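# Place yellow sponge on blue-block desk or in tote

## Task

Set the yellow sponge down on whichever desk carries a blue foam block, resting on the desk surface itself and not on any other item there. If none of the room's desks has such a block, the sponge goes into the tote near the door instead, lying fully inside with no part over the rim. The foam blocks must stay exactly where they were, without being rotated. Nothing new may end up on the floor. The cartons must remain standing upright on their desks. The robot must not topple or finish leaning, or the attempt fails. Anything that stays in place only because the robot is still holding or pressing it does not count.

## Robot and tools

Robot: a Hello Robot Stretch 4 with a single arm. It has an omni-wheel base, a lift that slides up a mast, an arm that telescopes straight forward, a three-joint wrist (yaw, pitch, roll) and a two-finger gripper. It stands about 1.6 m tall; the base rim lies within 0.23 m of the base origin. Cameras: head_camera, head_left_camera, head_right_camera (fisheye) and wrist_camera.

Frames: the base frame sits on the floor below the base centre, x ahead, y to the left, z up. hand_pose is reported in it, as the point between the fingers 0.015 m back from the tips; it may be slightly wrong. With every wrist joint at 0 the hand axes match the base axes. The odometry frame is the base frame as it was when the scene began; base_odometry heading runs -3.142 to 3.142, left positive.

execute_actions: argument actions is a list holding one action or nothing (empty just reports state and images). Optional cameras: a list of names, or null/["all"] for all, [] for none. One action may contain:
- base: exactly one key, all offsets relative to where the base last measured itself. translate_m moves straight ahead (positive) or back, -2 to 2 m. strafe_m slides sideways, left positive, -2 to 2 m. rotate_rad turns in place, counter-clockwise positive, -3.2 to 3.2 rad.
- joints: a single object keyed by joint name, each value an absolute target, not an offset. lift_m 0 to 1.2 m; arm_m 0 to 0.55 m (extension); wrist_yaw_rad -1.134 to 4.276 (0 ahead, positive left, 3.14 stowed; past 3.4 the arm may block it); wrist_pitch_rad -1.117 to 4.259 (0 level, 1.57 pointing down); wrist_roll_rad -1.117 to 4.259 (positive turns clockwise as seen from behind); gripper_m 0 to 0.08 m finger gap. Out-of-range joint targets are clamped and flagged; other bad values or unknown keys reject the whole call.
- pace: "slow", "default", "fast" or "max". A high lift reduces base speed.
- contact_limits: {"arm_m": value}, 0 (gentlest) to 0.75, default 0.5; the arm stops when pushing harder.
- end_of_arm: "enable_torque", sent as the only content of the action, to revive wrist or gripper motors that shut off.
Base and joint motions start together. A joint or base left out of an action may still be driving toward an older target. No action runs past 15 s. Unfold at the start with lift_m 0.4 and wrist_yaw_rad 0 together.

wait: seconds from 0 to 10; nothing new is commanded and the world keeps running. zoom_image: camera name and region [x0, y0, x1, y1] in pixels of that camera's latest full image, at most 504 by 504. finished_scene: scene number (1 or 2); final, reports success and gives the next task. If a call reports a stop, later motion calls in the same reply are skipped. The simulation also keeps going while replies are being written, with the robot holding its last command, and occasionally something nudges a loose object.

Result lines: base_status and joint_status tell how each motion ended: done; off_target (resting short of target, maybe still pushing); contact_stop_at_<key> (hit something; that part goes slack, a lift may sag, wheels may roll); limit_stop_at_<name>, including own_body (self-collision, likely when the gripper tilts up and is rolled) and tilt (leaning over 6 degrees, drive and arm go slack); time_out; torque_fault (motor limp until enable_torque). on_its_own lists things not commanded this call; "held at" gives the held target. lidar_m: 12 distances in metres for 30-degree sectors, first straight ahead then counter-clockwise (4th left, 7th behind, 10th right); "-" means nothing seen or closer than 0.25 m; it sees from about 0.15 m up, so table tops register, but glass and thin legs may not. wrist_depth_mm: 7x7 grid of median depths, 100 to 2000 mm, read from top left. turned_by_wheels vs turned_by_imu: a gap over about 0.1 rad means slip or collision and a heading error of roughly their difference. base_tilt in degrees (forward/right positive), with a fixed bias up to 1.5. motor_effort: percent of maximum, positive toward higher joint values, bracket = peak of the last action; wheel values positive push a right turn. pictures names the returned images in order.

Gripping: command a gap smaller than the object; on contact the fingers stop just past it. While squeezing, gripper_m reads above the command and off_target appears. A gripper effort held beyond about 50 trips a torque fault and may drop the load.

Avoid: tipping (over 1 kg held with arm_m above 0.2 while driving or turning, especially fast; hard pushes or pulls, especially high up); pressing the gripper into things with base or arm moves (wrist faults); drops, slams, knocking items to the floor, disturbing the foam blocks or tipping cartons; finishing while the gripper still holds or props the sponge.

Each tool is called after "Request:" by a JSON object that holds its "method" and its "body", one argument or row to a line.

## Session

Request:
{"method": "execute_actions", "body": {
  "actions": []
}}

Scene clock: 0.00 s.
base_odometry: x=+0.000 y=+0.000 heading=+0.000 (m, m, rad; odometry frame)
turned_by_wheels: +0.000 (rad since the last result)
turned_by_imu: +0.000 (rad since the last result)
base_tilt: forward=+0.1 right=-0.2 (deg)
lidar_m: 1.25 1.38 1.31 1.28 1.38 1.36 1.34 1.47 1.85 1.81 1.22 0.97
base_status: not commanded
joint_positions: lift_m=+0.211 arm_m=+0.002 wrist_yaw_rad=+3.044 wrist_pitch_rad=+0.019 wrist_roll_rad=+0.003 gripper_m=+0.040
joint_status: not commanded
motor_effort: lift_m=+20 arm_m=-1 wrist_yaw_rad=-2 wrist_pitch_rad=-10 wrist_roll_rad=+0 gripper_m=+2 wheel_0=-1 wheel_1=-1 wheel_2=+1 (%)
hand_pose: x=-0.0301 y=+0.1078 z=+0.3848 quat_wxyz=(+0.049, -0.009, +0.002, +0.999) (m; base frame)
wrist_depth_mm: - 139 - - - - - / - 139 1618 1661 - - - / 109 138 1983 - - - - / 133 155 - - - - - / - - - - - - - / 1397 1499 1537 1576 1661 1661 1708 / 991 - 132 1025 106 1118 1098
pictures: head_camera, head_left_camera, head_right_camera, wrist_camera
Images, in order (width x height): head_camera 420x560, head_left_camera 420x672, head_right_camera 420x672, wrist_camera 616x392.

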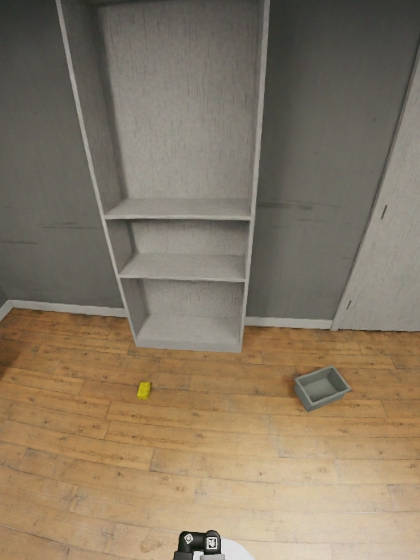

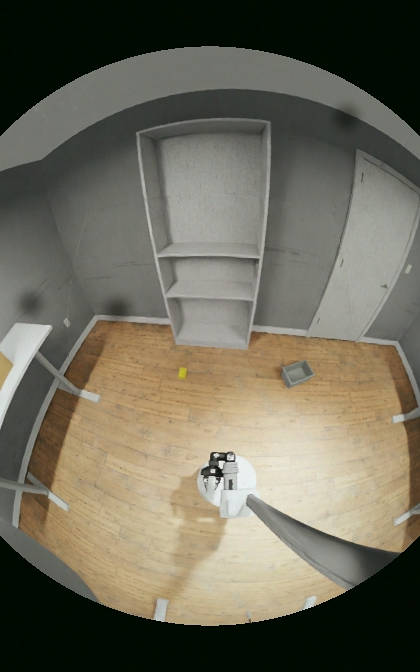

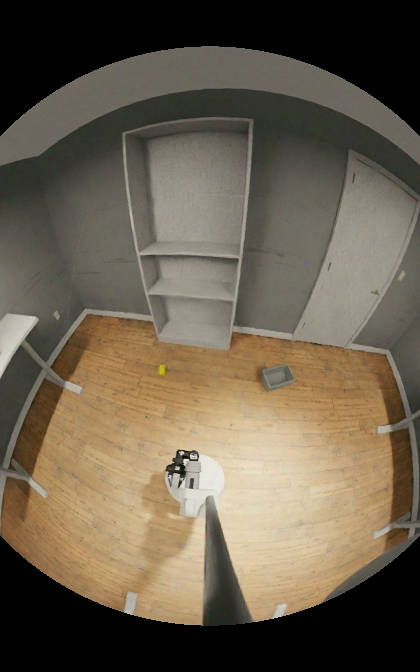

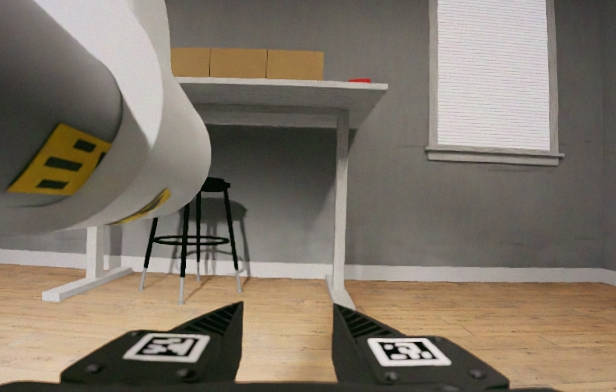

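Request:
{"method": "execute_actions", "body": {
  "actions": [
    {"base":{"strafe_m":0.5},"joints":{"lift_m":0.4,"wrist_yaw_rad":0,"wrist_pitch_rad":1.57,"gripper_m":0.08},"pace":"fast"}
  ],
  "cameras": []
}}

Request:
{"method": "execute_actions", "body": {
  "actions": [
    {"base":{"translate_m":0.35},"joints":{"arm_m":0.3,"lift_m":0.3},"pace":"fast"}
  ],
  "cameras": ["wrist_camera"]
}}

Scene clock: 11.10 s.
base_odometry: x=+0.000 y=+0.500 heading=+0.000 (m, m, rad; odometry frame)
turned_by_wheels: +0.000 (rad since the last result)
turned_by_imu: +0.002 (rad since the last result)
base_tilt: forward=+0.1 right=-0.2 (deg)
lidar_m: 1.31 1.02 0.79 0.78 0.86 2.09 1.35 1.41 2.35 2.32 1.36 1.37
base_status: done
joint_positions: lift_m=+0.400 arm_m=+0.002 wrist_yaw_rad=+0.000 wrist_pitch_rad=+1.570 wrist_roll_rad=+0.003 gripper_m=+0.080
joint_status: all done
motor_effort: lift_m=+23(26) arm_m=-1(1) wrist_yaw_rad=-3(6) wrist_pitch_rad=-1(6) wrist_roll_rad=+1(0) gripper_m=+1(0) wheel_0=+0(13) wheel_1=+1(12) wheel_2=+0(2) (%)
hand_pose: x=+0.1731 y=-0.0874 z=+0.3652 quat_wxyz=(+0.707, +0.001, +0.707, -0.001) (m; base frame)
wrist_depth_mm: 508 517 521 530 535 549 549 / 508 512 521 530 530 539 544 / 504 512 517 521 535 539 544 / 500 508 517 521 530 535 539 / 496 307 303 517 525 535 539 / 293 291 297 300 517 525 530 / - - 294 298 135 - -
pictures: none
No camera images: the call's "cameras" was empty. Leave "cameras" out to get every camera's image.

Scene clock: 13.27 s.
base_odometry: x=+0.350 y=+0.500 heading=+0.001 (m, m, rad; odometry frame)
turned_by_wheels: +0.000 (rad since the last result)
turned_by_imu: -0.001 (rad since the last result)
base_tilt: forward=+0.0 right=-0.2 (deg)
lidar_m: 0.97 1.40 0.75 0.73 0.80 1.23 1.99 1.79 2.41 2.37 1.17 0.98
base_status: done
joint_positions: lift_m=+0.300 arm_m=+0.299 wrist_yaw_rad=+0.000 wrist_pitch_rad=+1.570 wrist_roll_rad=+0.003 gripper_m=+0.080
joint_status: all done
motor_effort: lift_m=+16(22) arm_m=+4(5) wrist_yaw_rad=-5(1) wrist_pitch_rad=-2(2) wrist_roll_rad=+3(2) gripper_m=+2(1) wheel_0=+1(9) wheel_1=+2(11) wheel_2=+3(16) (%)
hand_pose: x=+0.4704 y=-0.0874 z=+0.2659 quat_wxyz=(+0.707, +0.001, +0.707, -0.001) (m; base frame)
wrist_depth_mm: 410 415 421 427 430 436 442 / 407 410 418 377 430 433 439 / 404 410 415 375 424 433 436 / 402 407 413 418 424 427 433 / 402 407 413 415 421 424 430 / 399 402 407 413 418 424 430 / - - 404 410 135 - -
pictures: wrist_camera
Images, in order (width x height): wrist_camera 616x392.

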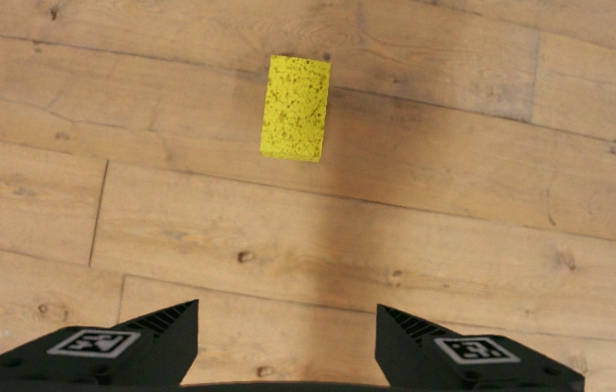

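Request:
{"method": "execute_actions", "body": {
  "actions": [
    {"joints":{"arm_m":0.455,"wrist_roll_rad":0.09,"lift_m":0.15},"pace":"fast"}
  ],
  "cameras": ["wrist_camera"]
}}

Scene clock: 17.77 s.
base_odometry: x=+0.350 y=+0.500 heading=+0.001 (m, m, rad; odometry frame)
turned_by_wheels: +0.000 (rad since the last result)
turned_by_imu: +0.001 (rad since the last result)
base_tilt: forward=+0.1 right=-0.2 (deg)
lidar_m: 0.96 1.41 0.74 0.74 0.82 1.22 1.97 1.80 2.40 2.37 1.18 0.98
base_status: not commanded
joint_positions: lift_m=+0.150 arm_m=+0.454 wrist_yaw_rad=+0.000 wrist_pitch_rad=+1.570 wrist_roll_rad=+0.090 gripper_m=+0.080
joint_status: all done
motor_effort: lift_m=+15(15) arm_m=+4(4) wrist_yaw_rad=-4(3) wrist_pitch_rad=-2(3) wrist_roll_rad=+0(4) gripper_m=+1(1) wheel_0=+1(1) wheel_1=+1(2) wheel_2=+2(2) (%)
hand_pose: x=+0.6253 y=-0.0874 z=+0.1159 quat_wxyz=(+0.707, +0.032, +0.706, -0.032) (m; base frame)
wrist_depth_mm: 260 264 268 271 273 277 281 / 259 262 266 268 272 277 279 / 258 260 265 267 271 274 277 / 257 259 263 265 270 272 276 / 255 258 259 220 267 271 273 / 254 255 258 217 265 270 272 / - - 258 218 135 - -
pictures: wrist_camera
Images, in order (width x height): wrist_camera 616x392.

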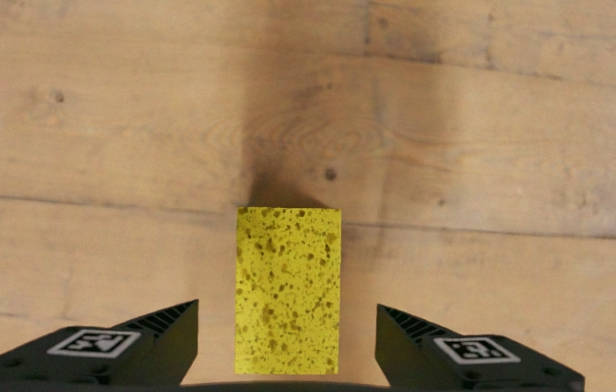

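Request:
{"method": "execute_actions", "body": {
  "actions": [
    {"joints":{"lift_m":0.06}}
  ],
  "cameras": []
}}

Request:
{"method": "execute_actions", "body": {
  "actions": [
    {"joints":{"gripper_m":0.045}}
  ],
  "cameras": []
}}

Request:
{"method": "execute_actions", "body": {
  "actions": [
    {"base":{"rotate_rad":1.5},"joints":{"arm_m":0.25,"lift_m":0.7,"wrist_roll_rad":0},"pace":"fast"}
  ],
  "cameras": ["head_camera","head_left_camera"]
}}

Scene clock: 25.90 s.
base_odometry: x=+0.350 y=+0.500 heading=+0.001 (m, m, rad; odometry frame)
turned_by_wheels: +0.000 (rad since the last result)
turned_by_imu: +0.001 (rad since the last result)
base_tilt: forward=+0.1 right=-0.2 (deg)
lidar_m: 0.97 1.39 0.76 0.73 0.79 1.21 1.98 1.80 2.39 2.37 1.16 1.00
base_status: not commanded
joint_positions: lift_m=+0.060 arm_m=+0.454 wrist_yaw_rad=+0.000 wrist_pitch_rad=+1.570 wrist_roll_rad=+0.090 gripper_m=+0.080
joint_status: all done
motor_effort: lift_m=+15(16) arm_m=+4(4) wrist_yaw_rad=-3(3) wrist_pitch_rad=+0(3) wrist_roll_rad=+3(0) gripper_m=+2(1) wheel_0=+1(1) wheel_1=+1(2) wheel_2=+2(2) (%)
hand_pose: x=+0.6253 y=-0.0874 z=+0.0259 quat_wxyz=(+0.707, +0.032, +0.706, -0.032) (m; base frame)
wrist_depth_mm: 172 174 176 178 180 182 - / 171 173 175 177 179 181 183 / 170 172 174 176 178 181 182 / 169 171 172 175 177 179 181 / 167 170 128 129 176 178 180 / 167 168 128 128 153 177 179 / - - 127 128 129 - -
pictures: none
No camera images: the call's "cameras" was empty. Leave "cameras" out to get every camera's image.

Scene clock: 26.90 s.
base_odometry: x=+0.350 y=+0.500 heading=+0.001 (m, m, rad; odometry frame)
turned_by_wheels: +0.000 (rad since the last result)
turned_by_imu: +0.000 (rad since the last result)
base_tilt: forward=+0.0 right=-0.2 (deg)
lidar_m: 0.96 1.41 0.75 0.72 0.81 1.22 1.99 1.84 2.41 2.36 1.15 0.99
base_status: not commanded
joint_positions: lift_m=+0.060 arm_m=+0.454 wrist_yaw_rad=+0.000 wrist_pitch_rad=+1.570 wrist_roll_rad=+0.090 gripper_m=+0.060
joint_status: gripper_m off_target (ended at +0.060, target +0.045)
on_its_own: gripper_m is held at +0.055, not at your +0.045, by its contact guard: the fingers met something
motor_effort: lift_m=+14(15) arm_m=+4(4) wrist_yaw_rad=-3(2) wrist_pitch_rad=-4(1) wrist_roll_rad=+2(1) gripper_m=-33(36) wheel_0=+1(1) wheel_1=+2(2) wheel_2=+2(2) (%)
hand_pose: x=+0.6253 y=-0.0874 z=+0.0259 quat_wxyz=(+0.707, +0.032, +0.706, -0.032) (m; base frame)
wrist_depth_mm: 172 174 176 178 180 183 - / 171 173 175 177 180 181 183 / 170 172 174 176 178 181 182 / 169 171 173 175 177 180 181 / 168 170 128 129 176 178 180 / 167 169 127 128 175 178 179 / - - 126 128 116 177 -
pictures: none
No camera images: the call's "cameras" was empty. Leave "cameras" out to get every camera's image.

Scene clock: 29.60 s.
base_odometry: x=+0.350 y=+0.500 heading=+1.500 (m, m, rad; odometry frame)
turned_by_wheels: +1.500 (rad since the last result)
turned_by_imu: +1.527 (rad since the last result)
base_tilt: forward=+0.0 right=-0.2 (deg)
lidar_m: 0.74 0.78 1.10 1.64 1.74 2.49 3.20 1.20 1.01 0.97 1.38 0.76
base_status: done
joint_positions: lift_m=+0.700 arm_m=+0.251 wrist_yaw_rad=+0.000 wrist_pitch_rad=+1.570 wrist_roll_rad=+0.000 gripper_m=+0.060
joint_status: all done
on_its_own: gripper_m is held at +0.055, not at your +0.045, by its contact guard: the fingers met something
motor_effort: lift_m=+24(27) arm_m=-4(8) wrist_yaw_rad=-4(4) wrist_pitch_rad=+0(1) wrist_roll_rad=+1(6) gripper_m=-38(33) wheel_0=+0(10) wheel_1=-5(14) wheel_2=+0(13) (%)
hand_pose: x=+0.4218 y=-0.0874 z=+0.6652 quat_wxyz=(+0.707, +0.000, +0.707, +0.000) (m; base frame)
wrist_depth_mm: 809 820 842 842 842 854 866 / 809 820 820 831 854 866 866 / 798 820 809 820 842 842 866 / 788 798 809 820 831 842 866 / 788 809 128 129 831 842 842 / 788 798 128 128 831 842 854 / - - 126 128 116 831 842
pictures: head_camera, head_left_camera
Images, in order (width x height): head_camera 420x560, head_left_camera 420x672.

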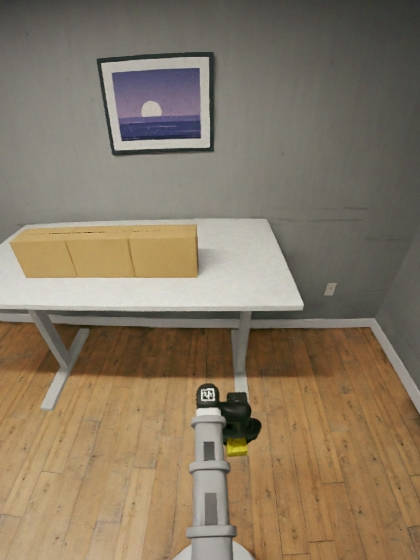

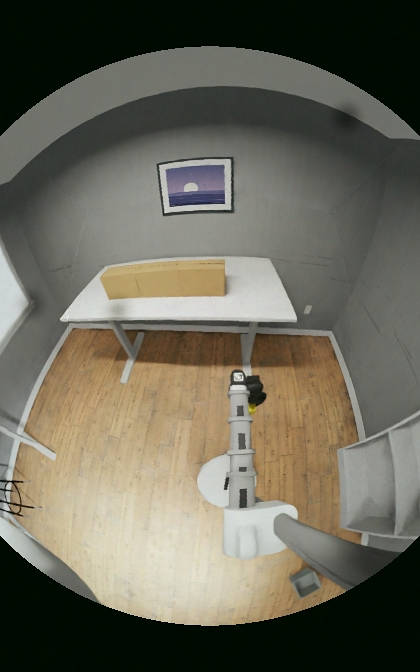

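Ideal position for the lengthwise look.

Request:
{"method": "execute_actions", "body": {
  "actions": [
    {"base":{"strafe_m":-0.1},"joints":{"lift_m":1.2,"wrist_yaw_rad":1.5,"wrist_pitch_rad":0.85},"pace":"fast"}
  ],
  "cameras": []
}}

Request:
{"method": "execute_actions", "body": {
  "actions": [
    {"base":{"translate_m":0.35},"joints":{"arm_m":0.55},"pace":"fast"}
  ],
  "cameras": ["wrist_camera"]
}}

Scene clock: 37.90 s.
base_odometry: x=+0.450 y=+0.493 heading=+1.500 (m, m, rad; odometry frame)
turned_by_wheels: +0.000 (rad since the last result)
turned_by_imu: +0.001 (rad since the last result)
base_tilt: forward=+0.0 right=-0.2 (deg)
lidar_m: 0.72 0.78 1.11 1.73 1.85 2.50 3.20 1.13 0.91 0.87 1.24 0.75
base_status: done
joint_positions: lift_m=+1.199 arm_m=+0.251 wrist_yaw_rad=+1.500 wrist_pitch_rad=+0.852 wrist_roll_rad=+0.000 gripper_m=+0.060
joint_status: all done
on_its_own: gripper_m is held at +0.055, not at your +0.045, by its contact guard: the fingers met something
motor_effort: lift_m=+24(26) arm_m=-4(4) wrist_yaw_rad=-1(3) wrist_pitch_rad=-8(13) wrist_roll_rad=-1(2) gripper_m=-35(36) wheel_0=-1(9) wheel_1=-1(12) wheel_2=+0(1) (%)
hand_pose: x=+0.5187 y=+0.1334 z=+1.2176 quat_wxyz=(+0.666, -0.282, +0.303, +0.621) (m; base frame)
wrist_depth_mm: - - - - 1098 788 691 / - - - - 946 778 580 / - - - - - 691 569 / 1863 1863 1921 1921 1921 603 569 / 1576 1618 128 129 1661 535 525 / 1430 1430 127 128 1464 484 462 / - - 126 128 116 421 421
pictures: none
No camera images: the call's "cameras" was empty. Leave "cameras" out to get every camera's image.

Scene clock: 40.53 s.
base_odometry: x=+0.474 y=+0.842 heading=+1.501 (m, m, rad; odometry frame)
turned_by_wheels: +0.000 (rad since the last result)
turned_by_imu: -0.001 (rad since the last result)
base_tilt: forward=+0.1 right=-0.2 (deg)
lidar_m: 0.38 0.41 0.60 1.78 1.84 2.89 3.58 1.30 0.94 0.94 1.26 0.40
base_status: done
joint_positions: lift_m=+1.199 arm_m=+0.549 wrist_yaw_rad=+1.500 wrist_pitch_rad=+0.852 wrist_roll_rad=+0.000 gripper_m=+0.060
joint_status: all done
on_its_own: gripper_m is held at +0.055, not at your +0.045, by its contact guard: the fingers met something
motor_effort: lift_m=+24(25) arm_m=+4(5) wrist_yaw_rad=+0(2) wrist_pitch_rad=-7(6) wrist_roll_rad=+0(1) gripper_m=-35(35) wheel_0=+2(6) wheel_1=+4(7) wheel_2=+0(12) (%)
hand_pose: x=+0.8173 y=+0.1335 z=+1.2176 quat_wxyz=(+0.666, -0.282, +0.302, +0.621) (m; base frame)
wrist_depth_mm: - - 597 1025 1060 768 549 / - 442 574 820 842 768 549 / - 368 591 654 699 707 549 / 309 317 433 580 591 615 544 / 271 282 128 129 500 521 530 / 239 251 127 128 445 459 469 / - - 126 128 116 418 421
pictures: wrist_camera
Images, in order (width x height): wrist_camera 616x392.

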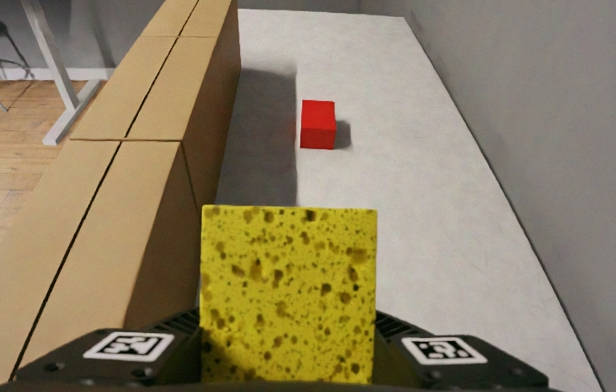

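Request:
{"method": "execute_actions", "body": {
  "actions": [
    {"joints":{"wrist_pitch_rad":1.5}}
  ],
  "cameras": ["wrist_camera"]
}}

Request:
{"method": "execute_actions", "body": {
  "actions": [
    {"base":{"translate_m":-0.5},"joints":{"arm_m":0.1,"wrist_pitch_rad":0.85},"pace":"fast"}
  ],
  "cameras": []
}}

Request:
{"method": "execute_actions", "body": {
  "actions": [
    {"base":{"rotate_rad":1.55},"pace":"fast"}
  ],
  "cameras": ["head_camera","head_left_camera"]
}}

Scene clock: 47.80 s.
base_odometry: x=+0.474 y=+0.842 heading=+1.501 (m, m, rad; odometry frame)
turned_by_wheels: +0.000 (rad since the last result)
turned_by_imu: +0.001 (rad since the last result)
base_tilt: forward=+0.1 right=-0.2 (deg)
lidar_m: 0.38 0.42 0.58 1.80 1.81 2.93 3.58 1.27 0.93 0.93 1.27 0.40
base_status: not commanded
joint_positions: lift_m=+1.199 arm_m=+0.549 wrist_yaw_rad=+1.500 wrist_pitch_rad=+1.500 wrist_roll_rad=+0.000 gripper_m=+0.060
joint_status: all done
on_its_own: gripper_m is held at +0.055, not at your +0.045, by its contact guard: the fingers met something
motor_effort: lift_m=+25(25) arm_m=+4(4) wrist_yaw_rad=-2(1) wrist_pitch_rad=-1(6) wrist_roll_rad=-2(0) gripper_m=-34(35) wheel_0=+2(2) wheel_1=+4(4) wheel_2=+1(0) (%)
hand_pose: x=+0.8084 y=+0.0088 z=+1.1656 quat_wxyz=(+0.535, -0.465, +0.499, +0.499) (m; base frame)
wrist_depth_mm: 192 231 387 392 397 404 407 / 190 235 379 384 389 397 399 / 262 285 375 379 382 387 392 / 359 362 368 370 377 382 387 / 353 355 128 129 368 375 377 / 345 351 128 128 362 366 370 / - - 126 128 116 364 366
pictures: wrist_camera
Images, in order (width x height): wrist_camera 616x392.

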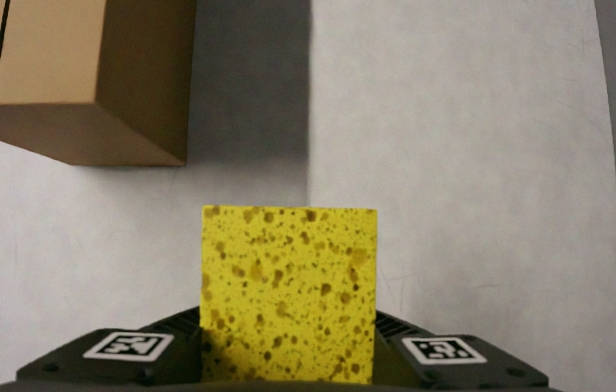

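Scene clock: 50.93 s.
base_odometry: x=+0.439 y=+0.344 heading=+1.500 (m, m, rad; odometry frame)
turned_by_wheels: +0.000 (rad since the last result)
turned_by_imu: +0.003 (rad since the last result)
base_tilt: forward=+0.1 right=-0.2 (deg)
lidar_m: 0.89 0.94 1.32 1.73 1.82 2.35 3.03 0.99 0.91 0.88 0.94 0.90
base_status: done
joint_positions: lift_m=+1.199 arm_m=+0.101 wrist_yaw_rad=+1.500 wrist_pitch_rad=+0.852 wrist_roll_rad=+0.000 gripper_m=+0.060
joint_status: all done
on_its_own: gripper_m is held at +0.055, not at your +0.045, by its contact guard: the fingers met something
motor_effort: lift_m=+25(24) arm_m=-4(3) wrist_yaw_rad=+0(1) wrist_pitch_rad=-6(11) wrist_roll_rad=+1(1) gripper_m=-36(35) wheel_0=-1(6) wheel_1=-4(10) wheel_2=-1(12) (%)
hand_pose: x=+0.3687 y=+0.1335 z=+1.2176 quat_wxyz=(+0.666, -0.282, +0.302, +0.621) (m; base frame)
wrist_depth_mm: - - - - - 1182 1182 / - - - - - - 891 / - - - - - - 778 / 1863 1863 1921 1983 1983 1921 1808 / 1618 1618 128 129 1661 1756 1708 / 1397 1464 127 128 1499 1537 1537 / - - 126 128 116 1397 1397
pictures: none
No camera images: the call's "cameras" was empty. Leave "cameras" out to get every camera's image.

Scene clock: 53.77 s.
base_odometry: x=+0.439 y=+0.344 heading=+3.049 (m, m, rad; odometry frame)
turned_by_wheels: +1.549 (rad since the last result)
turned_by_imu: +1.577 (rad since the last result)
base_tilt: forward=+0.0 right=-0.1 (deg)
lidar_m: 1.72 1.81 2.32 2.22 1.00 0.92 0.87 0.93 1.72 0.88 0.94 1.29
base_status: done
joint_positions: lift_m=+1.199 arm_m=+0.101 wrist_yaw_rad=+1.500 wrist_pitch_rad=+0.852 wrist_roll_rad=+0.000 gripper_m=+0.060
joint_status: not commanded
on_its_own: gripper_m is held at +0.055, not at your +0.045, by its contact guard: the fingers met something
motor_effort: lift_m=+24(25) arm_m=-4(4) wrist_yaw_rad=-3(4) wrist_pitch_rad=-7(6) wrist_roll_rad=+0(0) gripper_m=-34(35) wheel_0=-3(4) wheel_1=-6(9) wheel_2=-5(11) (%)
hand_pose: x=+0.3687 y=+0.1335 z=+1.2176 quat_wxyz=(+0.666, -0.282, +0.302, +0.621) (m; base frame)
wrist_depth_mm: - - - - - - - / - - - - - - - / - - - - - - - / 1808 1921 1921 1983 1983 1983 - / 1537 1618 128 129 1708 1756 1756 / 1397 1430 127 128 1499 1537 1576 / - - 126 128 116 1397 1397
pictures: head_camera, head_left_camera
Images, in order (width x height): head_camera 420x560, head_left_camera 420x672.

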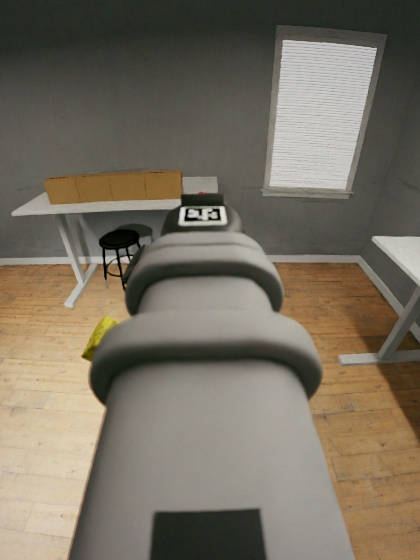

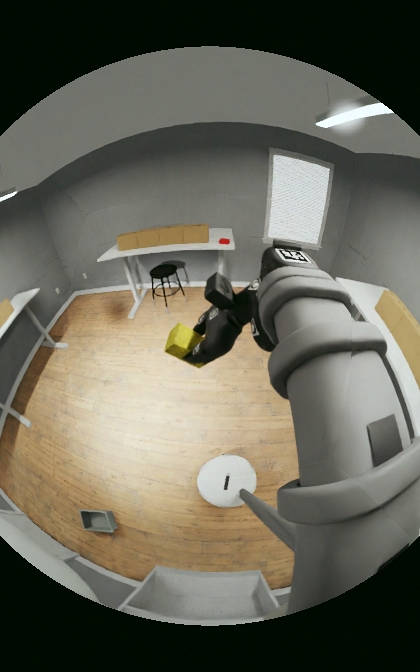

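Request:
{"method": "execute_actions", "body": {
  "actions": [
    {"base":{"translate_m":1.34},"joints":{"arm_m":0.55,"wrist_pitch_rad":0.75},"pace":"fast"}
  ],
  "cameras": ["wrist_camera"]
}}

Request:
{"method": "execute_actions", "body": {
  "actions": [
    {"joints":{"wrist_pitch_rad":1.25}}
  ],
  "cameras": ["wrist_camera"]
}}

Scene clock: 64.70 s.
base_odometry: x=-0.895 y=+0.467 heading=+3.050 (m, m, rad; odometry frame)
turned_by_wheels: +0.000 (rad since the last result)
turned_by_imu: -0.004 (rad since the last result)
base_tilt: forward=+0.0 right=-0.2 (deg)
lidar_m: 0.38 0.42 0.58 2.16 2.32 2.01 2.24 1.30 0.94 0.92 1.60 1.22
base_status: done
joint_positions: lift_m=+1.200 arm_m=+0.549 wrist_yaw_rad=+1.500 wrist_pitch_rad=+0.752 wrist_roll_rad=+0.000 gripper_m=+0.060
joint_status: all done
on_its_own: gripper_m is held at +0.055, not at your +0.045, by its contact guard: the fingers met something
motor_effort: lift_m=+24(25) arm_m=+4(5) wrist_yaw_rad=-1(2) wrist_pitch_rad=-8(14) wrist_roll_rad=+0(0) gripper_m=-34(33) wheel_0=+1(6) wheel_1=+4(10) wheel_2=-1(14) (%)
hand_pose: x=+0.8184 y=+0.1487 z=+1.2324 quat_wxyz=(+0.681, -0.250, +0.269, +0.634) (m; base frame)
wrist_depth_mm: - - 854 - 1308 732 530 / - 585 809 1025 1042 741 535 / - 439 723 809 820 741 539 / 353 373 597 654 668 661 535 / 300 336 128 129 549 574 535 / 262 307 127 129 480 496 504 / - - 126 128 115 445 449
pictures: wrist_camera
Images, in order (width x height): wrist_camera 616x392.

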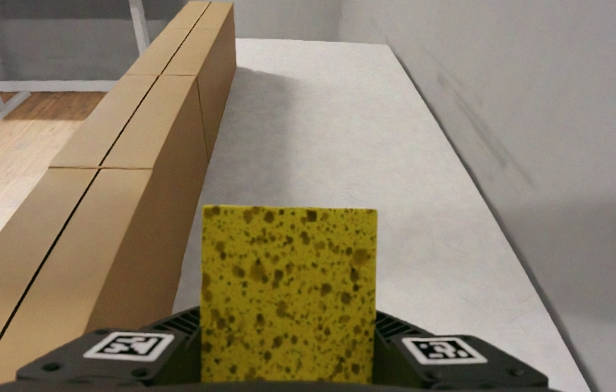

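Scene clock: 65.57 s.
base_odometry: x=-0.895 y=+0.467 heading=+3.050 (m, m, rad; odometry frame)
turned_by_wheels: +0.000 (rad since the last result)
turned_by_imu: +0.000 (rad since the last result)
base_tilt: forward=+0.1 right=-0.2 (deg)
lidar_m: 0.37 0.42 0.59 2.16 2.31 2.00 2.24 1.32 0.97 0.91 1.59 1.22
base_status: not commanded
joint_positions: lift_m=+1.200 arm_m=+0.549 wrist_yaw_rad=+1.500 wrist_pitch_rad=+1.251 wrist_roll_rad=+0.000 gripper_m=+0.060
joint_status: all done
on_its_own: gripper_m is held at +0.055, not at your +0.045, by its contact guard: the fingers met something
motor_effort: lift_m=+24(24) arm_m=+4(4) wrist_yaw_rad=-1(2) wrist_pitch_rad=-4(6) wrist_roll_rad=+0(0) gripper_m=-35(36) wheel_0=+1(1) wheel_1=+4(4) wheel_2=-1(1) (%)
hand_pose: x=+0.8121 y=+0.0605 z=+1.1758 quat_wxyz=(+0.593, -0.399, +0.428, +0.553) (m; base frame)
wrist_depth_mm: 254 312 488 500 512 517 525 / 238 317 462 469 477 484 500 / 224 322 433 436 445 455 462 / 239 324 407 413 421 427 433 / 368 375 128 129 394 402 404 / 355 359 127 129 373 379 382 / - - 126 128 116 366 364
pictures: wrist_camera
Images, in order (width x height): wrist_camera 616x392.

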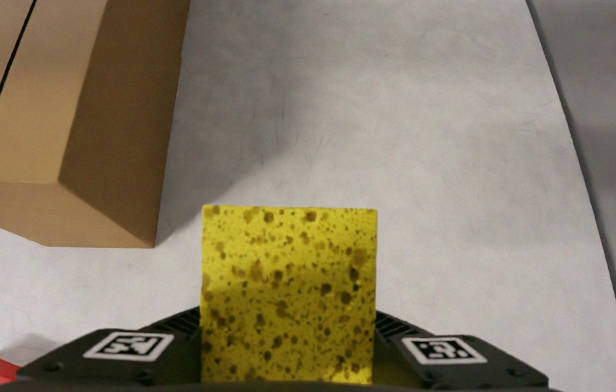

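Request:
{"method": "execute_actions", "body": {
  "actions": [
    {"base":{"translate_m":-0.3},"joints":{"arm_m":0.05,"wrist_pitch_rad":0.85},"pace":"fast"}
  ],
  "cameras": []
}}

Request:
{"method": "execute_actions", "body": {
  "actions": [
    {"base":{"rotate_rad":1.54},"pace":"fast"}
  ],
  "cameras": ["head_camera","head_left_camera"]
}}

Scene clock: 75.23 s.
base_odometry: x=-0.597 y=+0.439 heading=+3.049 (m, m, rad; odometry frame)
turned_by_wheels: +0.000 (rad since the last result)
turned_by_imu: +0.003 (rad since the last result)
base_tilt: forward=+0.1 right=-0.2 (deg)
lidar_m: 0.68 0.73 1.04 2.16 2.30 1.84 1.94 1.31 0.95 0.89 1.79 1.54
base_status: done
joint_positions: lift_m=+1.200 arm_m=+0.051 wrist_yaw_rad=+1.500 wrist_pitch_rad=+0.852 wrist_roll_rad=+0.000 gripper_m=+0.060
joint_status: all done
on_its_own: gripper_m is held at +0.055, not at your +0.045, by its contact guard: the fingers met something
motor_effort: lift_m=+24(24) arm_m=-4(3) wrist_yaw_rad=-2(0) wrist_pitch_rad=-9(13) wrist_roll_rad=-1(2) gripper_m=-35(34) wheel_0=+0(7) wheel_1=-4(9) wheel_2=+2(10) (%)
hand_pose: x=+0.3187 y=+0.1335 z=+1.2176 quat_wxyz=(+0.666, -0.282, +0.302, +0.621) (m; base frame)
wrist_depth_mm: - - - - - 976 732 / - - - - - 866 699 / - - - - - 788 683 / 1808 1863 1863 1983 1983 1182 615 / 1576 1618 128 129 1661 1464 564 / 1397 1464 127 128 1464 1499 1499 / - - 126 128 116 1336 1397
pictures: none
No camera images: the call's "cameras" was empty. Leave "cameras" out to get every camera's image.

Scene clock: 78.07 s.
base_odometry: x=-0.597 y=+0.439 heading=-1.695 (m, m, rad; odometry frame)
turned_by_wheels: +1.539 (rad since the last result)
turned_by_imu: +1.567 (rad since the last result)
base_tilt: forward=+0.0 right=-0.2 (deg)
lidar_m: 2.16 2.29 1.72 1.91 1.33 0.95 0.89 1.78 1.54 0.68 0.73 1.02
base_status: done
joint_positions: lift_m=+1.200 arm_m=+0.051 wrist_yaw_rad=+1.500 wrist_pitch_rad=+0.852 wrist_roll_rad=+0.000 gripper_m=+0.060
joint_status: not commanded
on_its_own: gripper_m is held at +0.055, not at your +0.045, by its contact guard: the fingers met something
motor_effort: lift_m=+24(24) arm_m=-4(4) wrist_yaw_rad=-2(1) wrist_pitch_rad=-4(10) wrist_roll_rad=-1(1) gripper_m=-36(36) wheel_0=-4(8) wheel_1=-6(12) wheel_2=-4(12) (%)
hand_pose: x=+0.3187 y=+0.1335 z=+1.2176 quat_wxyz=(+0.666, -0.282, +0.302, +0.621) (m; base frame)
wrist_depth_mm: - - - - - - - / - - - - - - - / - - - - - - - / 1808 1921 1921 1921 1983 1983 - / 1576 1618 128 129 1708 1756 1756 / 1397 1464 127 129 1499 1537 1576 / - - 126 128 116 1397 1397
pictures: head_camera, head_left_camera
Images, in order (width x height): head_camera 420x560, head_left_camera 420x672.

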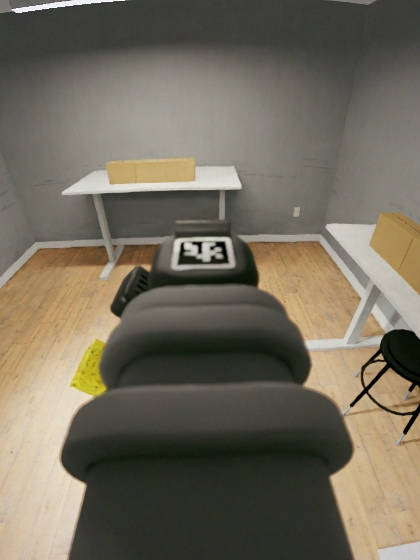

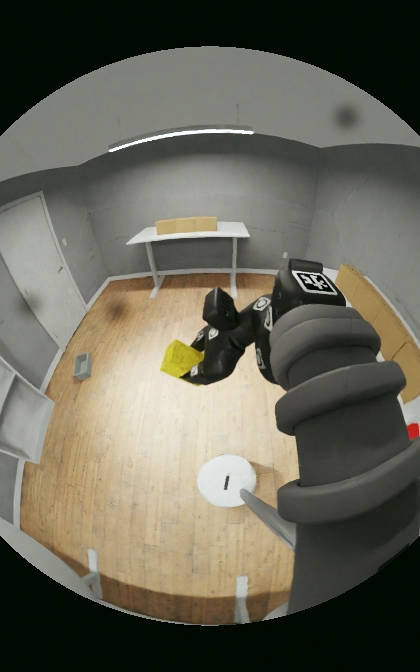

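Request:
{"method": "execute_actions", "body": {
  "actions": [
    {"base":{"translate_m":1.78},"joints":{"arm_m":0.55},"pace":"fast"}
  ],
  "cameras": ["wrist_camera"]
}}

Request:
{"method": "execute_actions", "body": {
  "actions": [
    {"joints":{"wrist_pitch_rad":1.4}}
  ],
  "cameras": ["wrist_camera","head_camera"]
}}

Scene clock: 89.53 s.
base_odometry: x=-0.816 y=-1.327 heading=-1.695 (m, m, rad; odometry frame)
turned_by_wheels: +0.000 (rad since the last result)
turned_by_imu: -0.006 (rad since the last result)
base_tilt: forward=+0.0 right=-0.2 (deg)
lidar_m: 0.38 0.41 0.58 2.19 1.72 2.73 3.59 1.02 0.79 1.35 1.54 0.39
base_status: done
joint_positions: lift_m=+1.200 arm_m=+0.549 wrist_yaw_rad=+1.500 wrist_pitch_rad=+0.852 wrist_roll_rad=+0.000 gripper_m=+0.060
joint_status: all done
on_its_own: gripper_m is held at +0.055, not at your +0.045, by its contact guard: the fingers met something
motor_effort: lift_m=+24(24) arm_m=+4(5) wrist_yaw_rad=+0(2) wrist_pitch_rad=-8(7) wrist_roll_rad=-1(1) gripper_m=-33(36) wheel_0=+2(6) wheel_1=+4(10) wheel_2=-2(10) (%)
hand_pose: x=+0.8173 y=+0.1335 z=+1.2177 quat_wxyz=(+0.666, -0.282, +0.302, +0.621) (m; base frame)
wrist_depth_mm: - 580 917 1025 1060 741 544 / - 442 741 820 842 750 549 / 364 377 640 627 699 707 554 / 310 332 559 574 585 615 554 / 271 307 128 129 504 521 539 / 239 281 127 128 445 459 480 / - - 126 128 115 418 418
pictures: wrist_camera
Images, in order (width x height): wrist_camera 616x392.

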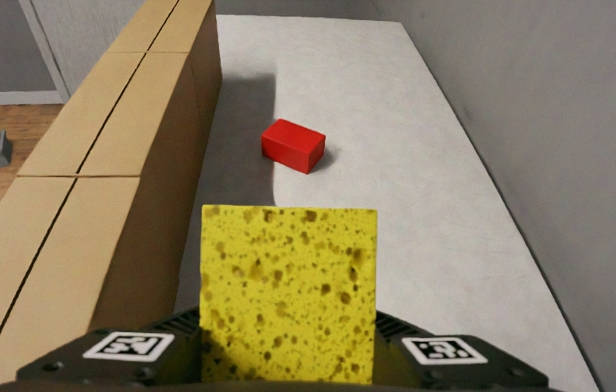

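Scene clock: 90.40 s.
base_odometry: x=-0.816 y=-1.327 heading=-1.695 (m, m, rad; odometry frame)
turned_by_wheels: +0.000 (rad since the last result)
turned_by_imu: +0.000 (rad since the last result)
base_tilt: forward=+0.0 right=-0.2 (deg)
lidar_m: 0.37 0.42 0.58 2.16 1.73 2.72 3.61 1.01 0.79 1.31 1.55 0.42
base_status: not commanded
joint_positions: lift_m=+1.200 arm_m=+0.549 wrist_yaw_rad=+1.500 wrist_pitch_rad=+1.400 wrist_roll_rad=+0.000 gripper_m=+0.060
joint_status: all done
on_its_own: gripper_m is held at +0.055, not at your +0.045, by its contact guard: the fingers met something
motor_effort: lift_m=+24(24) arm_m=+4(4) wrist_yaw_rad=-3(2) wrist_pitch_rad=-2(6) wrist_roll_rad=-1(1) gripper_m=-35(35) wheel_0=+2(2) wheel_1=+4(4) wheel_2=-2(2) (%)
hand_pose: x=+0.8099 y=+0.0298 z=+1.1681 quat_wxyz=(+0.560, -0.439, +0.472, +0.521) (m; base frame)
wrist_depth_mm: 212 285 421 424 433 442 449 / 206 287 407 410 415 424 430 / 200 291 394 397 402 407 415 / 193 291 382 384 389 394 399 / 215 349 128 129 375 382 387 / 347 351 127 128 364 370 373 / - - 126 128 116 364 364
pictures: head_camera, wrist_camera
Images, in order (width x height): head_camera 420x560, wrist_camera 616x392.

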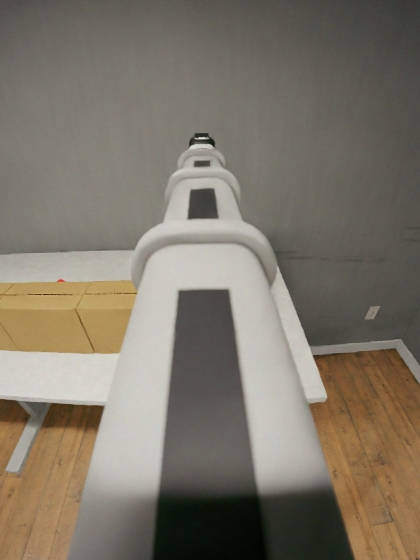

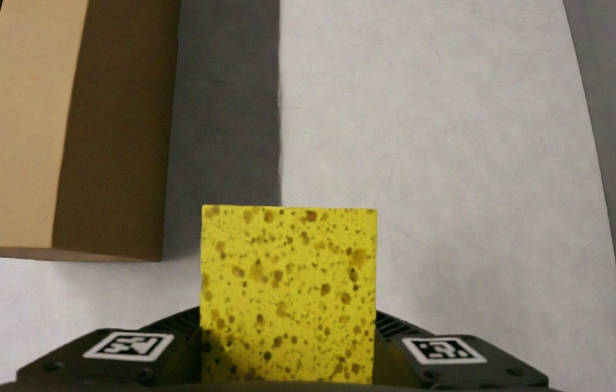

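Request:
{"method": "execute_actions", "body": {
  "actions": [
    {"base":{"translate_m":-0.8},"joints":{"wrist_yaw_rad":0,"arm_m":0.1},"pace":"fast"}
  ],
  "cameras": []
}}

Request:
{"method": "execute_actions", "body": {
  "actions": [
    {"base":{"rotate_rad":1.55},"joints":{"lift_m":0.45,"wrist_pitch_rad":1.57,"arm_m":0.3},"pace":"fast"}
  ],
  "cameras": []
}}

Request:
{"method": "execute_actions", "body": {
  "actions": [
    {"base":{"translate_m":0.9},"pace":"fast"}
  ],
  "cameras": ["wrist_camera","head_camera"]
}}

Scene clock: 103.50 s.
base_odometry: x=-0.717 y=-0.533 heading=-1.695 (m, m, rad; odometry frame)
turned_by_wheels: +0.000 (rad since the last result)
turned_by_imu: +0.005 (rad since the last result)
base_tilt: forward=+0.0 right=-0.2 (deg)
lidar_m: 1.18 1.23 2.30 1.49 2.01 2.03 2.72 1.04 0.70 0.69 0.72 2.08
base_status: done
joint_positions: lift_m=+1.200 arm_m=+0.101 wrist_yaw_rad=+0.000 wrist_pitch_rad=+1.401 wrist_roll_rad=+0.000 gripper_m=+0.060
joint_status: all done
on_its_own: gripper_m is held at +0.055, not at your +0.045, by its contact guard: the fingers met something
motor_effort: lift_m=+24(25) arm_m=-4(4) wrist_yaw_rad=-3(6) wrist_pitch_rad=-5(5) wrist_roll_rad=+0(0) gripper_m=-36(35) wheel_0=-1(7) wheel_1=-4(8) wheel_2=+2(12) (%)
hand_pose: x=+0.3076 y=-0.0874 z=+1.1681 quat_wxyz=(+0.765, +0.000, +0.645, +0.000) (m; base frame)
wrist_depth_mm: 1464 1499 1499 1537 1576 1537 1618 / 1430 1464 1464 1464 1499 1537 1576 / 1366 1366 1397 1430 1464 1464 1499 / 1336 1336 1366 1366 1397 1397 1430 / 1281 1308 128 129 1336 1397 1397 / 1229 1255 127 129 1308 1308 1336 / - - 126 128 116 1308 1281
pictures: none
No camera images: the call's "cameras" was empty. Leave "cameras" out to get every camera's image.

Scene clock: 106.47 s.
base_odometry: x=-0.717 y=-0.533 heading=-0.146 (m, m, rad; odometry frame)
turned_by_wheels: +1.549 (rad since the last result)
turned_by_imu: +1.577 (rad since the last result)
base_tilt: forward=+0.1 right=-0.2 (deg)
lidar_m: 1.50 2.01 2.01 1.86 1.04 0.73 0.69 0.72 2.09 1.16 1.25 2.31
base_status: done
joint_positions: lift_m=+0.450 arm_m=+0.299 wrist_yaw_rad=+0.000 wrist_pitch_rad=+1.570 wrist_roll_rad=+0.000 gripper_m=+0.060
joint_status: all done
on_its_own: gripper_m is held at +0.055, not at your +0.045, by its contact guard: the fingers met something
motor_effort: lift_m=+15(23) arm_m=+4(4) wrist_yaw_rad=-3(0) wrist_pitch_rad=-1(1) wrist_roll_rad=+1(1) gripper_m=-36(35) wheel_0=-4(3) wheel_1=-6(13) wheel_2=-5(9) (%)
hand_pose: x=+0.4704 y=-0.0874 z=+0.4159 quat_wxyz=(+0.707, +0.000, +0.707, +0.000) (m; base frame)
wrist_depth_mm: 559 564 574 580 585 597 603 / 559 564 574 580 585 591 597 / 554 559 569 574 580 591 597 / 554 559 564 569 580 585 591 / 549 554 128 129 574 585 585 / 544 549 127 128 569 574 585 / - - 126 128 116 580 580
pictures: none
No camera images: the call's "cameras" was empty. Leave "cameras" out to get every camera's image.

Scene clock: 110.00 s.
base_odometry: x=+0.173 y=-0.664 heading=-0.145 (m, m, rad; odometry frame)
turned_by_wheels: +0.001 (rad since the last result)
turned_by_imu: -0.003 (rad since the last result)
base_tilt: forward=+0.0 right=-0.2 (deg)
lidar_m: 0.59 0.68 1.44 1.92 1.99 1.70 1.75 2.48 1.24 1.17 1.24 1.34
base_status: done
joint_positions: lift_m=+0.450 arm_m=+0.299 wrist_yaw_rad=+0.000 wrist_pitch_rad=+1.570 wrist_roll_rad=+0.000 gripper_m=+0.060
joint_status: not commanded
on_its_own: gripper_m is held at +0.055, not at your +0.045, by its contact guard: the fingers met something
motor_effort: lift_m=+16(15) arm_m=+4(4) wrist_yaw_rad=-3(2) wrist_pitch_rad=-2(4) wrist_roll_rad=+1(1) gripper_m=-36(36) wheel_0=+2(8) wheel_1=+5(10) wheel_2=+0(17) (%)
hand_pose: x=+0.4704 y=-0.0874 z=+0.4159 quat_wxyz=(+0.707, +0.000, +0.707, +0.000) (m; base frame)
wrist_depth_mm: 559 549 569 574 591 597 603 / 559 564 564 574 585 591 597 / 554 535 564 569 580 585 591 / 554 554 564 569 574 585 591 / 554 554 128 129 574 580 591 / 544 549 127 128 569 580 585 / - - 126 128 116 580 580
pictures: head_camera, wrist_camera
Images, in order (width x height): head_camera 420x560, wrist_camera 616x392.

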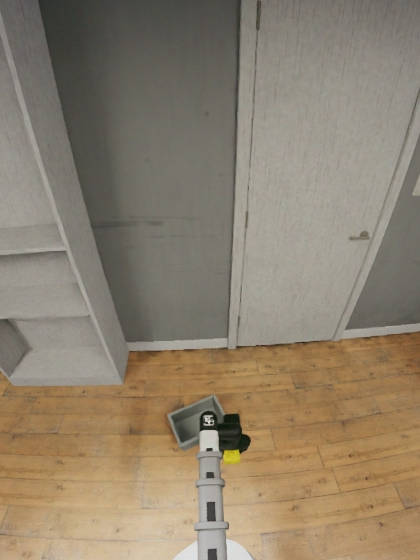

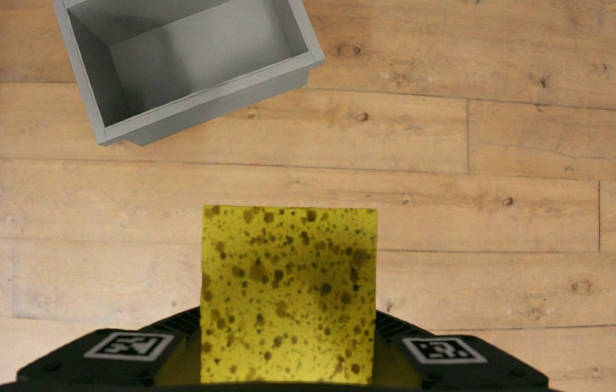

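Request:
{"method": "execute_actions", "body": {
  "actions": [
    {"base":{"strafe_m":0.15},"joints":{"arm_m":0.52,"wrist_roll_rad":1.24},"pace":"fast"}
  ],
  "cameras": []
}}

Request:
{"method": "execute_actions", "body": {
  "actions": [
    {"base":{"translate_m":0.05},"joints":{"lift_m":0.3},"pace":"fast"}
  ],
  "cameras": ["wrist_camera"]
}}

Scene clock: 117.97 s.
base_odometry: x=+0.195 y=-0.516 heading=-0.145 (m, m, rad; odometry frame)
turned_by_wheels: +0.000 (rad since the last result)
turned_by_imu: +0.002 (rad since the last result)
base_tilt: forward=+0.0 right=-0.2 (deg)
lidar_m: 0.68 1.11 1.41 1.75 1.86 1.68 1.78 1.66 1.40 1.33 1.94 0.70
base_status: done
joint_positions: lift_m=+0.450 arm_m=+0.519 wrist_yaw_rad=+0.000 wrist_pitch_rad=+1.570 wrist_roll_rad=+1.240 gripper_m=+0.060
joint_status: all done
on_its_own: gripper_m is held at +0.055, not at your +0.045, by its contact guard: the fingers met something
motor_effort: lift_m=+16(16) arm_m=+4(5) wrist_yaw_rad=-4(2) wrist_pitch_rad=-2(2) wrist_roll_rad=+2(7) gripper_m=-34(36) wheel_0=+3(12) wheel_1=+1(12) wheel_2=+0(1) (%)
hand_pose: x=+0.6904 y=-0.0874 z=+0.4159 quat_wxyz=(+0.576, +0.411, +0.575, -0.410) (m; base frame)
wrist_depth_mm: 559 564 574 574 580 580 597 / 559 564 569 574 580 580 591 / 554 559 512 569 580 585 585 / 554 559 504 564 574 585 585 / 549 554 128 129 574 580 585 / 549 554 127 128 574 574 580 / - - 126 128 116 574 574
pictures: none
No camera images: the call's "cameras" was empty. Leave "cameras" out to get every camera's image.

Scene clock: 119.33 s.
base_odometry: x=+0.244 y=-0.523 heading=-0.145 (m, m, rad; odometry frame)
turned_by_wheels: +0.000 (rad since the last result)
turned_by_imu: +0.000 (rad since the last result)
base_tilt: forward=+0.1 right=-0.2 (deg)
lidar_m: 0.52 1.06 1.35 1.75 1.83 1.77 1.85 1.70 1.40 1.32 1.84 0.66
base_status: done
joint_positions: lift_m=+0.300 arm_m=+0.519 wrist_yaw_rad=+0.000 wrist_pitch_rad=+1.570 wrist_roll_rad=+1.240 gripper_m=+0.060
joint_status: all done
on_its_own: gripper_m is held at +0.055, not at your +0.045, by its contact guard: the fingers met something
motor_effort: lift_m=+15(15) arm_m=+4(4) wrist_yaw_rad=-3(2) wrist_pitch_rad=-2(1) wrist_roll_rad=+3(2) gripper_m=-36(35) wheel_0=+1(4) wheel_1=+5(8) wheel_2=-1(16) (%)
hand_pose: x=+0.6904 y=-0.0874 z=+0.2659 quat_wxyz=(+0.576, +0.411, +0.575, -0.411) (m; base frame)
wrist_depth_mm: 407 415 418 421 427 430 436 / 407 413 310 322 424 430 433 / 407 410 394 418 415 427 433 / 404 407 332 410 373 424 427 / 402 404 128 129 297 424 427 / 402 404 127 128 296 421 424 / - - 126 128 115 421 424
pictures: wrist_camera
Images, in order (width x height): wrist_camera 616x392.

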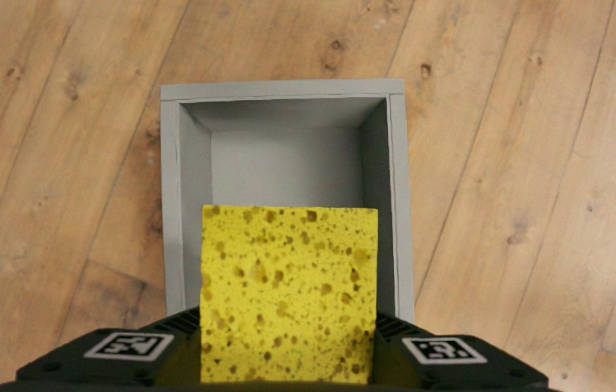

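Request:
{"method": "execute_actions", "body": {
  "actions": [
    {"joints":{"lift_m":0.07,"arm_m":0.53}}
  ],
  "cameras": []
}}

Request:
{"method": "execute_actions", "body": {
  "actions": [
    {"joints":{"gripper_m":0.075}}
  ],
  "cameras": []
}}

Request:
{"method": "execute_actions", "body": {
  "actions": [
    {"joints":{"lift_m":0.3},"pace":"fast"}
  ],
  "cameras": ["wrist_camera"]
}}

Scene clock: 128.23 s.
base_odometry: x=+0.244 y=-0.523 heading=-0.145 (m, m, rad; odometry frame)
turned_by_wheels: +0.000 (rad since the last result)
turned_by_imu: +0.001 (rad since the last result)
base_tilt: forward=+0.1 right=-0.2 (deg)
lidar_m: 0.59 1.03 1.34 1.77 1.81 1.73 1.84 1.75 1.40 1.34 1.87 0.64
base_status: not commanded
joint_positions: lift_m=+0.070 arm_m=+0.529 wrist_yaw_rad=+0.000 wrist_pitch_rad=+1.570 wrist_roll_rad=+1.240 gripper_m=+0.060
joint_status: all done
on_its_own: gripper_m is held at +0.055, not at your +0.045, by its contact guard: the fingers met something
motor_effort: lift_m=+15(15) arm_m=+4(6) wrist_yaw_rad=-2(2) wrist_pitch_rad=-2(1) wrist_roll_rad=+1(0) gripper_m=-35(35) wheel_0=+1(1) wheel_1=+5(4) wheel_2=-1(1) (%)
hand_pose: x=+0.7003 y=-0.0874 z=+0.0360 quat_wxyz=(+0.576, +0.411, +0.575, -0.411) (m; base frame)
wrist_depth_mm: 119 158 170 174 177 160 - / 119 179 181 182 185 163 - / 119 179 180 182 183 166 - / 118 178 179 181 183 168 - / 117 176 128 129 182 169 - / 115 159 127 128 181 171 - / - - 126 128 116 140 -
pictures: none
No camera images: the call's "cameras" was empty. Leave "cameras" out to get every camera's image.

Scene clock: 129.07 s.
base_odometry: x=+0.244 y=-0.523 heading=-0.145 (m, m, rad; odometry frame)
turned_by_wheels: +0.000 (rad since the last result)
turned_by_imu: +0.000 (rad since the last result)
base_tilt: forward=+0.1 right=-0.2 (deg)
lidar_m: 0.60 1.06 1.37 1.77 1.85 1.73 1.84 1.74 1.40 1.34 1.86 0.67
base_status: not commanded
joint_positions: lift_m=+0.070 arm_m=+0.529 wrist_yaw_rad=+0.000 wrist_pitch_rad=+1.570 wrist_roll_rad=+1.240 gripper_m=+0.075
joint_status: all done
motor_effort: lift_m=+15(15) arm_m=+4(4) wrist_yaw_rad=-2(3) wrist_pitch_rad=-3(1) wrist_roll_rad=+1(0) gripper_m=+4(34) wheel_0=+1(1) wheel_1=+4(5) wheel_2=-1(1) (%)
hand_pose: x=+0.7003 y=-0.0874 z=+0.0360 quat_wxyz=(+0.576, +0.411, +0.575, -0.411) (m; base frame)
wrist_depth_mm: 119 158 170 174 177 160 - / 119 179 181 183 185 163 - / 119 179 180 182 184 165 - / 118 178 179 181 183 168 - / 117 176 135 135 183 170 - / 114 150 134 135 181 170 - / - - 133 135 126 - -
pictures: none
No camera images: the call's "cameras" was empty. Leave "cameras" out to get every camera's image.

Scene clock: 130.70 s.
base_odometry: x=+0.244 y=-0.523 heading=-0.145 (m, m, rad; odometry frame)
turned_by_wheels: +0.000 (rad since the last result)
turned_by_imu: +0.000 (rad since the last result)
base_tilt: forward=+0.1 right=-0.2 (deg)
lidar_m: 0.54 1.04 1.38 1.76 1.83 1.76 1.87 1.70 1.41 1.32 1.85 0.65
base_status: not commanded
joint_positions: lift_m=+0.300 arm_m=+0.529 wrist_yaw_rad=+0.000 wrist_pitch_rad=+1.570 wrist_roll_rad=+1.240 gripper_m=+0.075
joint_status: all done
motor_effort: lift_m=+25(27) arm_m=+4(4) wrist_yaw_rad=-2(1) wrist_pitch_rad=-1(3) wrist_roll_rad=+1(1) gripper_m=+2(1) wheel_0=+1(1) wheel_1=+4(4) wheel_2=-1(1) (%)
hand_pose: x=+0.7003 y=-0.0874 z=+0.2652 quat_wxyz=(+0.576, +0.411, +0.575, -0.411) (m; base frame)
wrist_depth_mm: 410 413 418 421 427 430 436 / 407 410 413 418 424 427 433 / 407 410 353 413 407 427 427 / 402 410 407 413 364 421 430 / 402 404 387 366 368 421 424 / 402 402 373 407 296 421 424 / - - 364 407 126 - 421
pictures: wrist_camera
Images, in order (width x height): wrist_camera 616x392.

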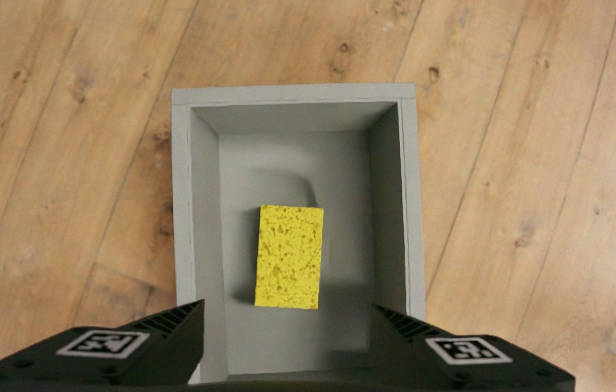

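Request:
{"method": "finished_scene", "body": {
  "scene": 2
}}

The scene is finished: the task was done.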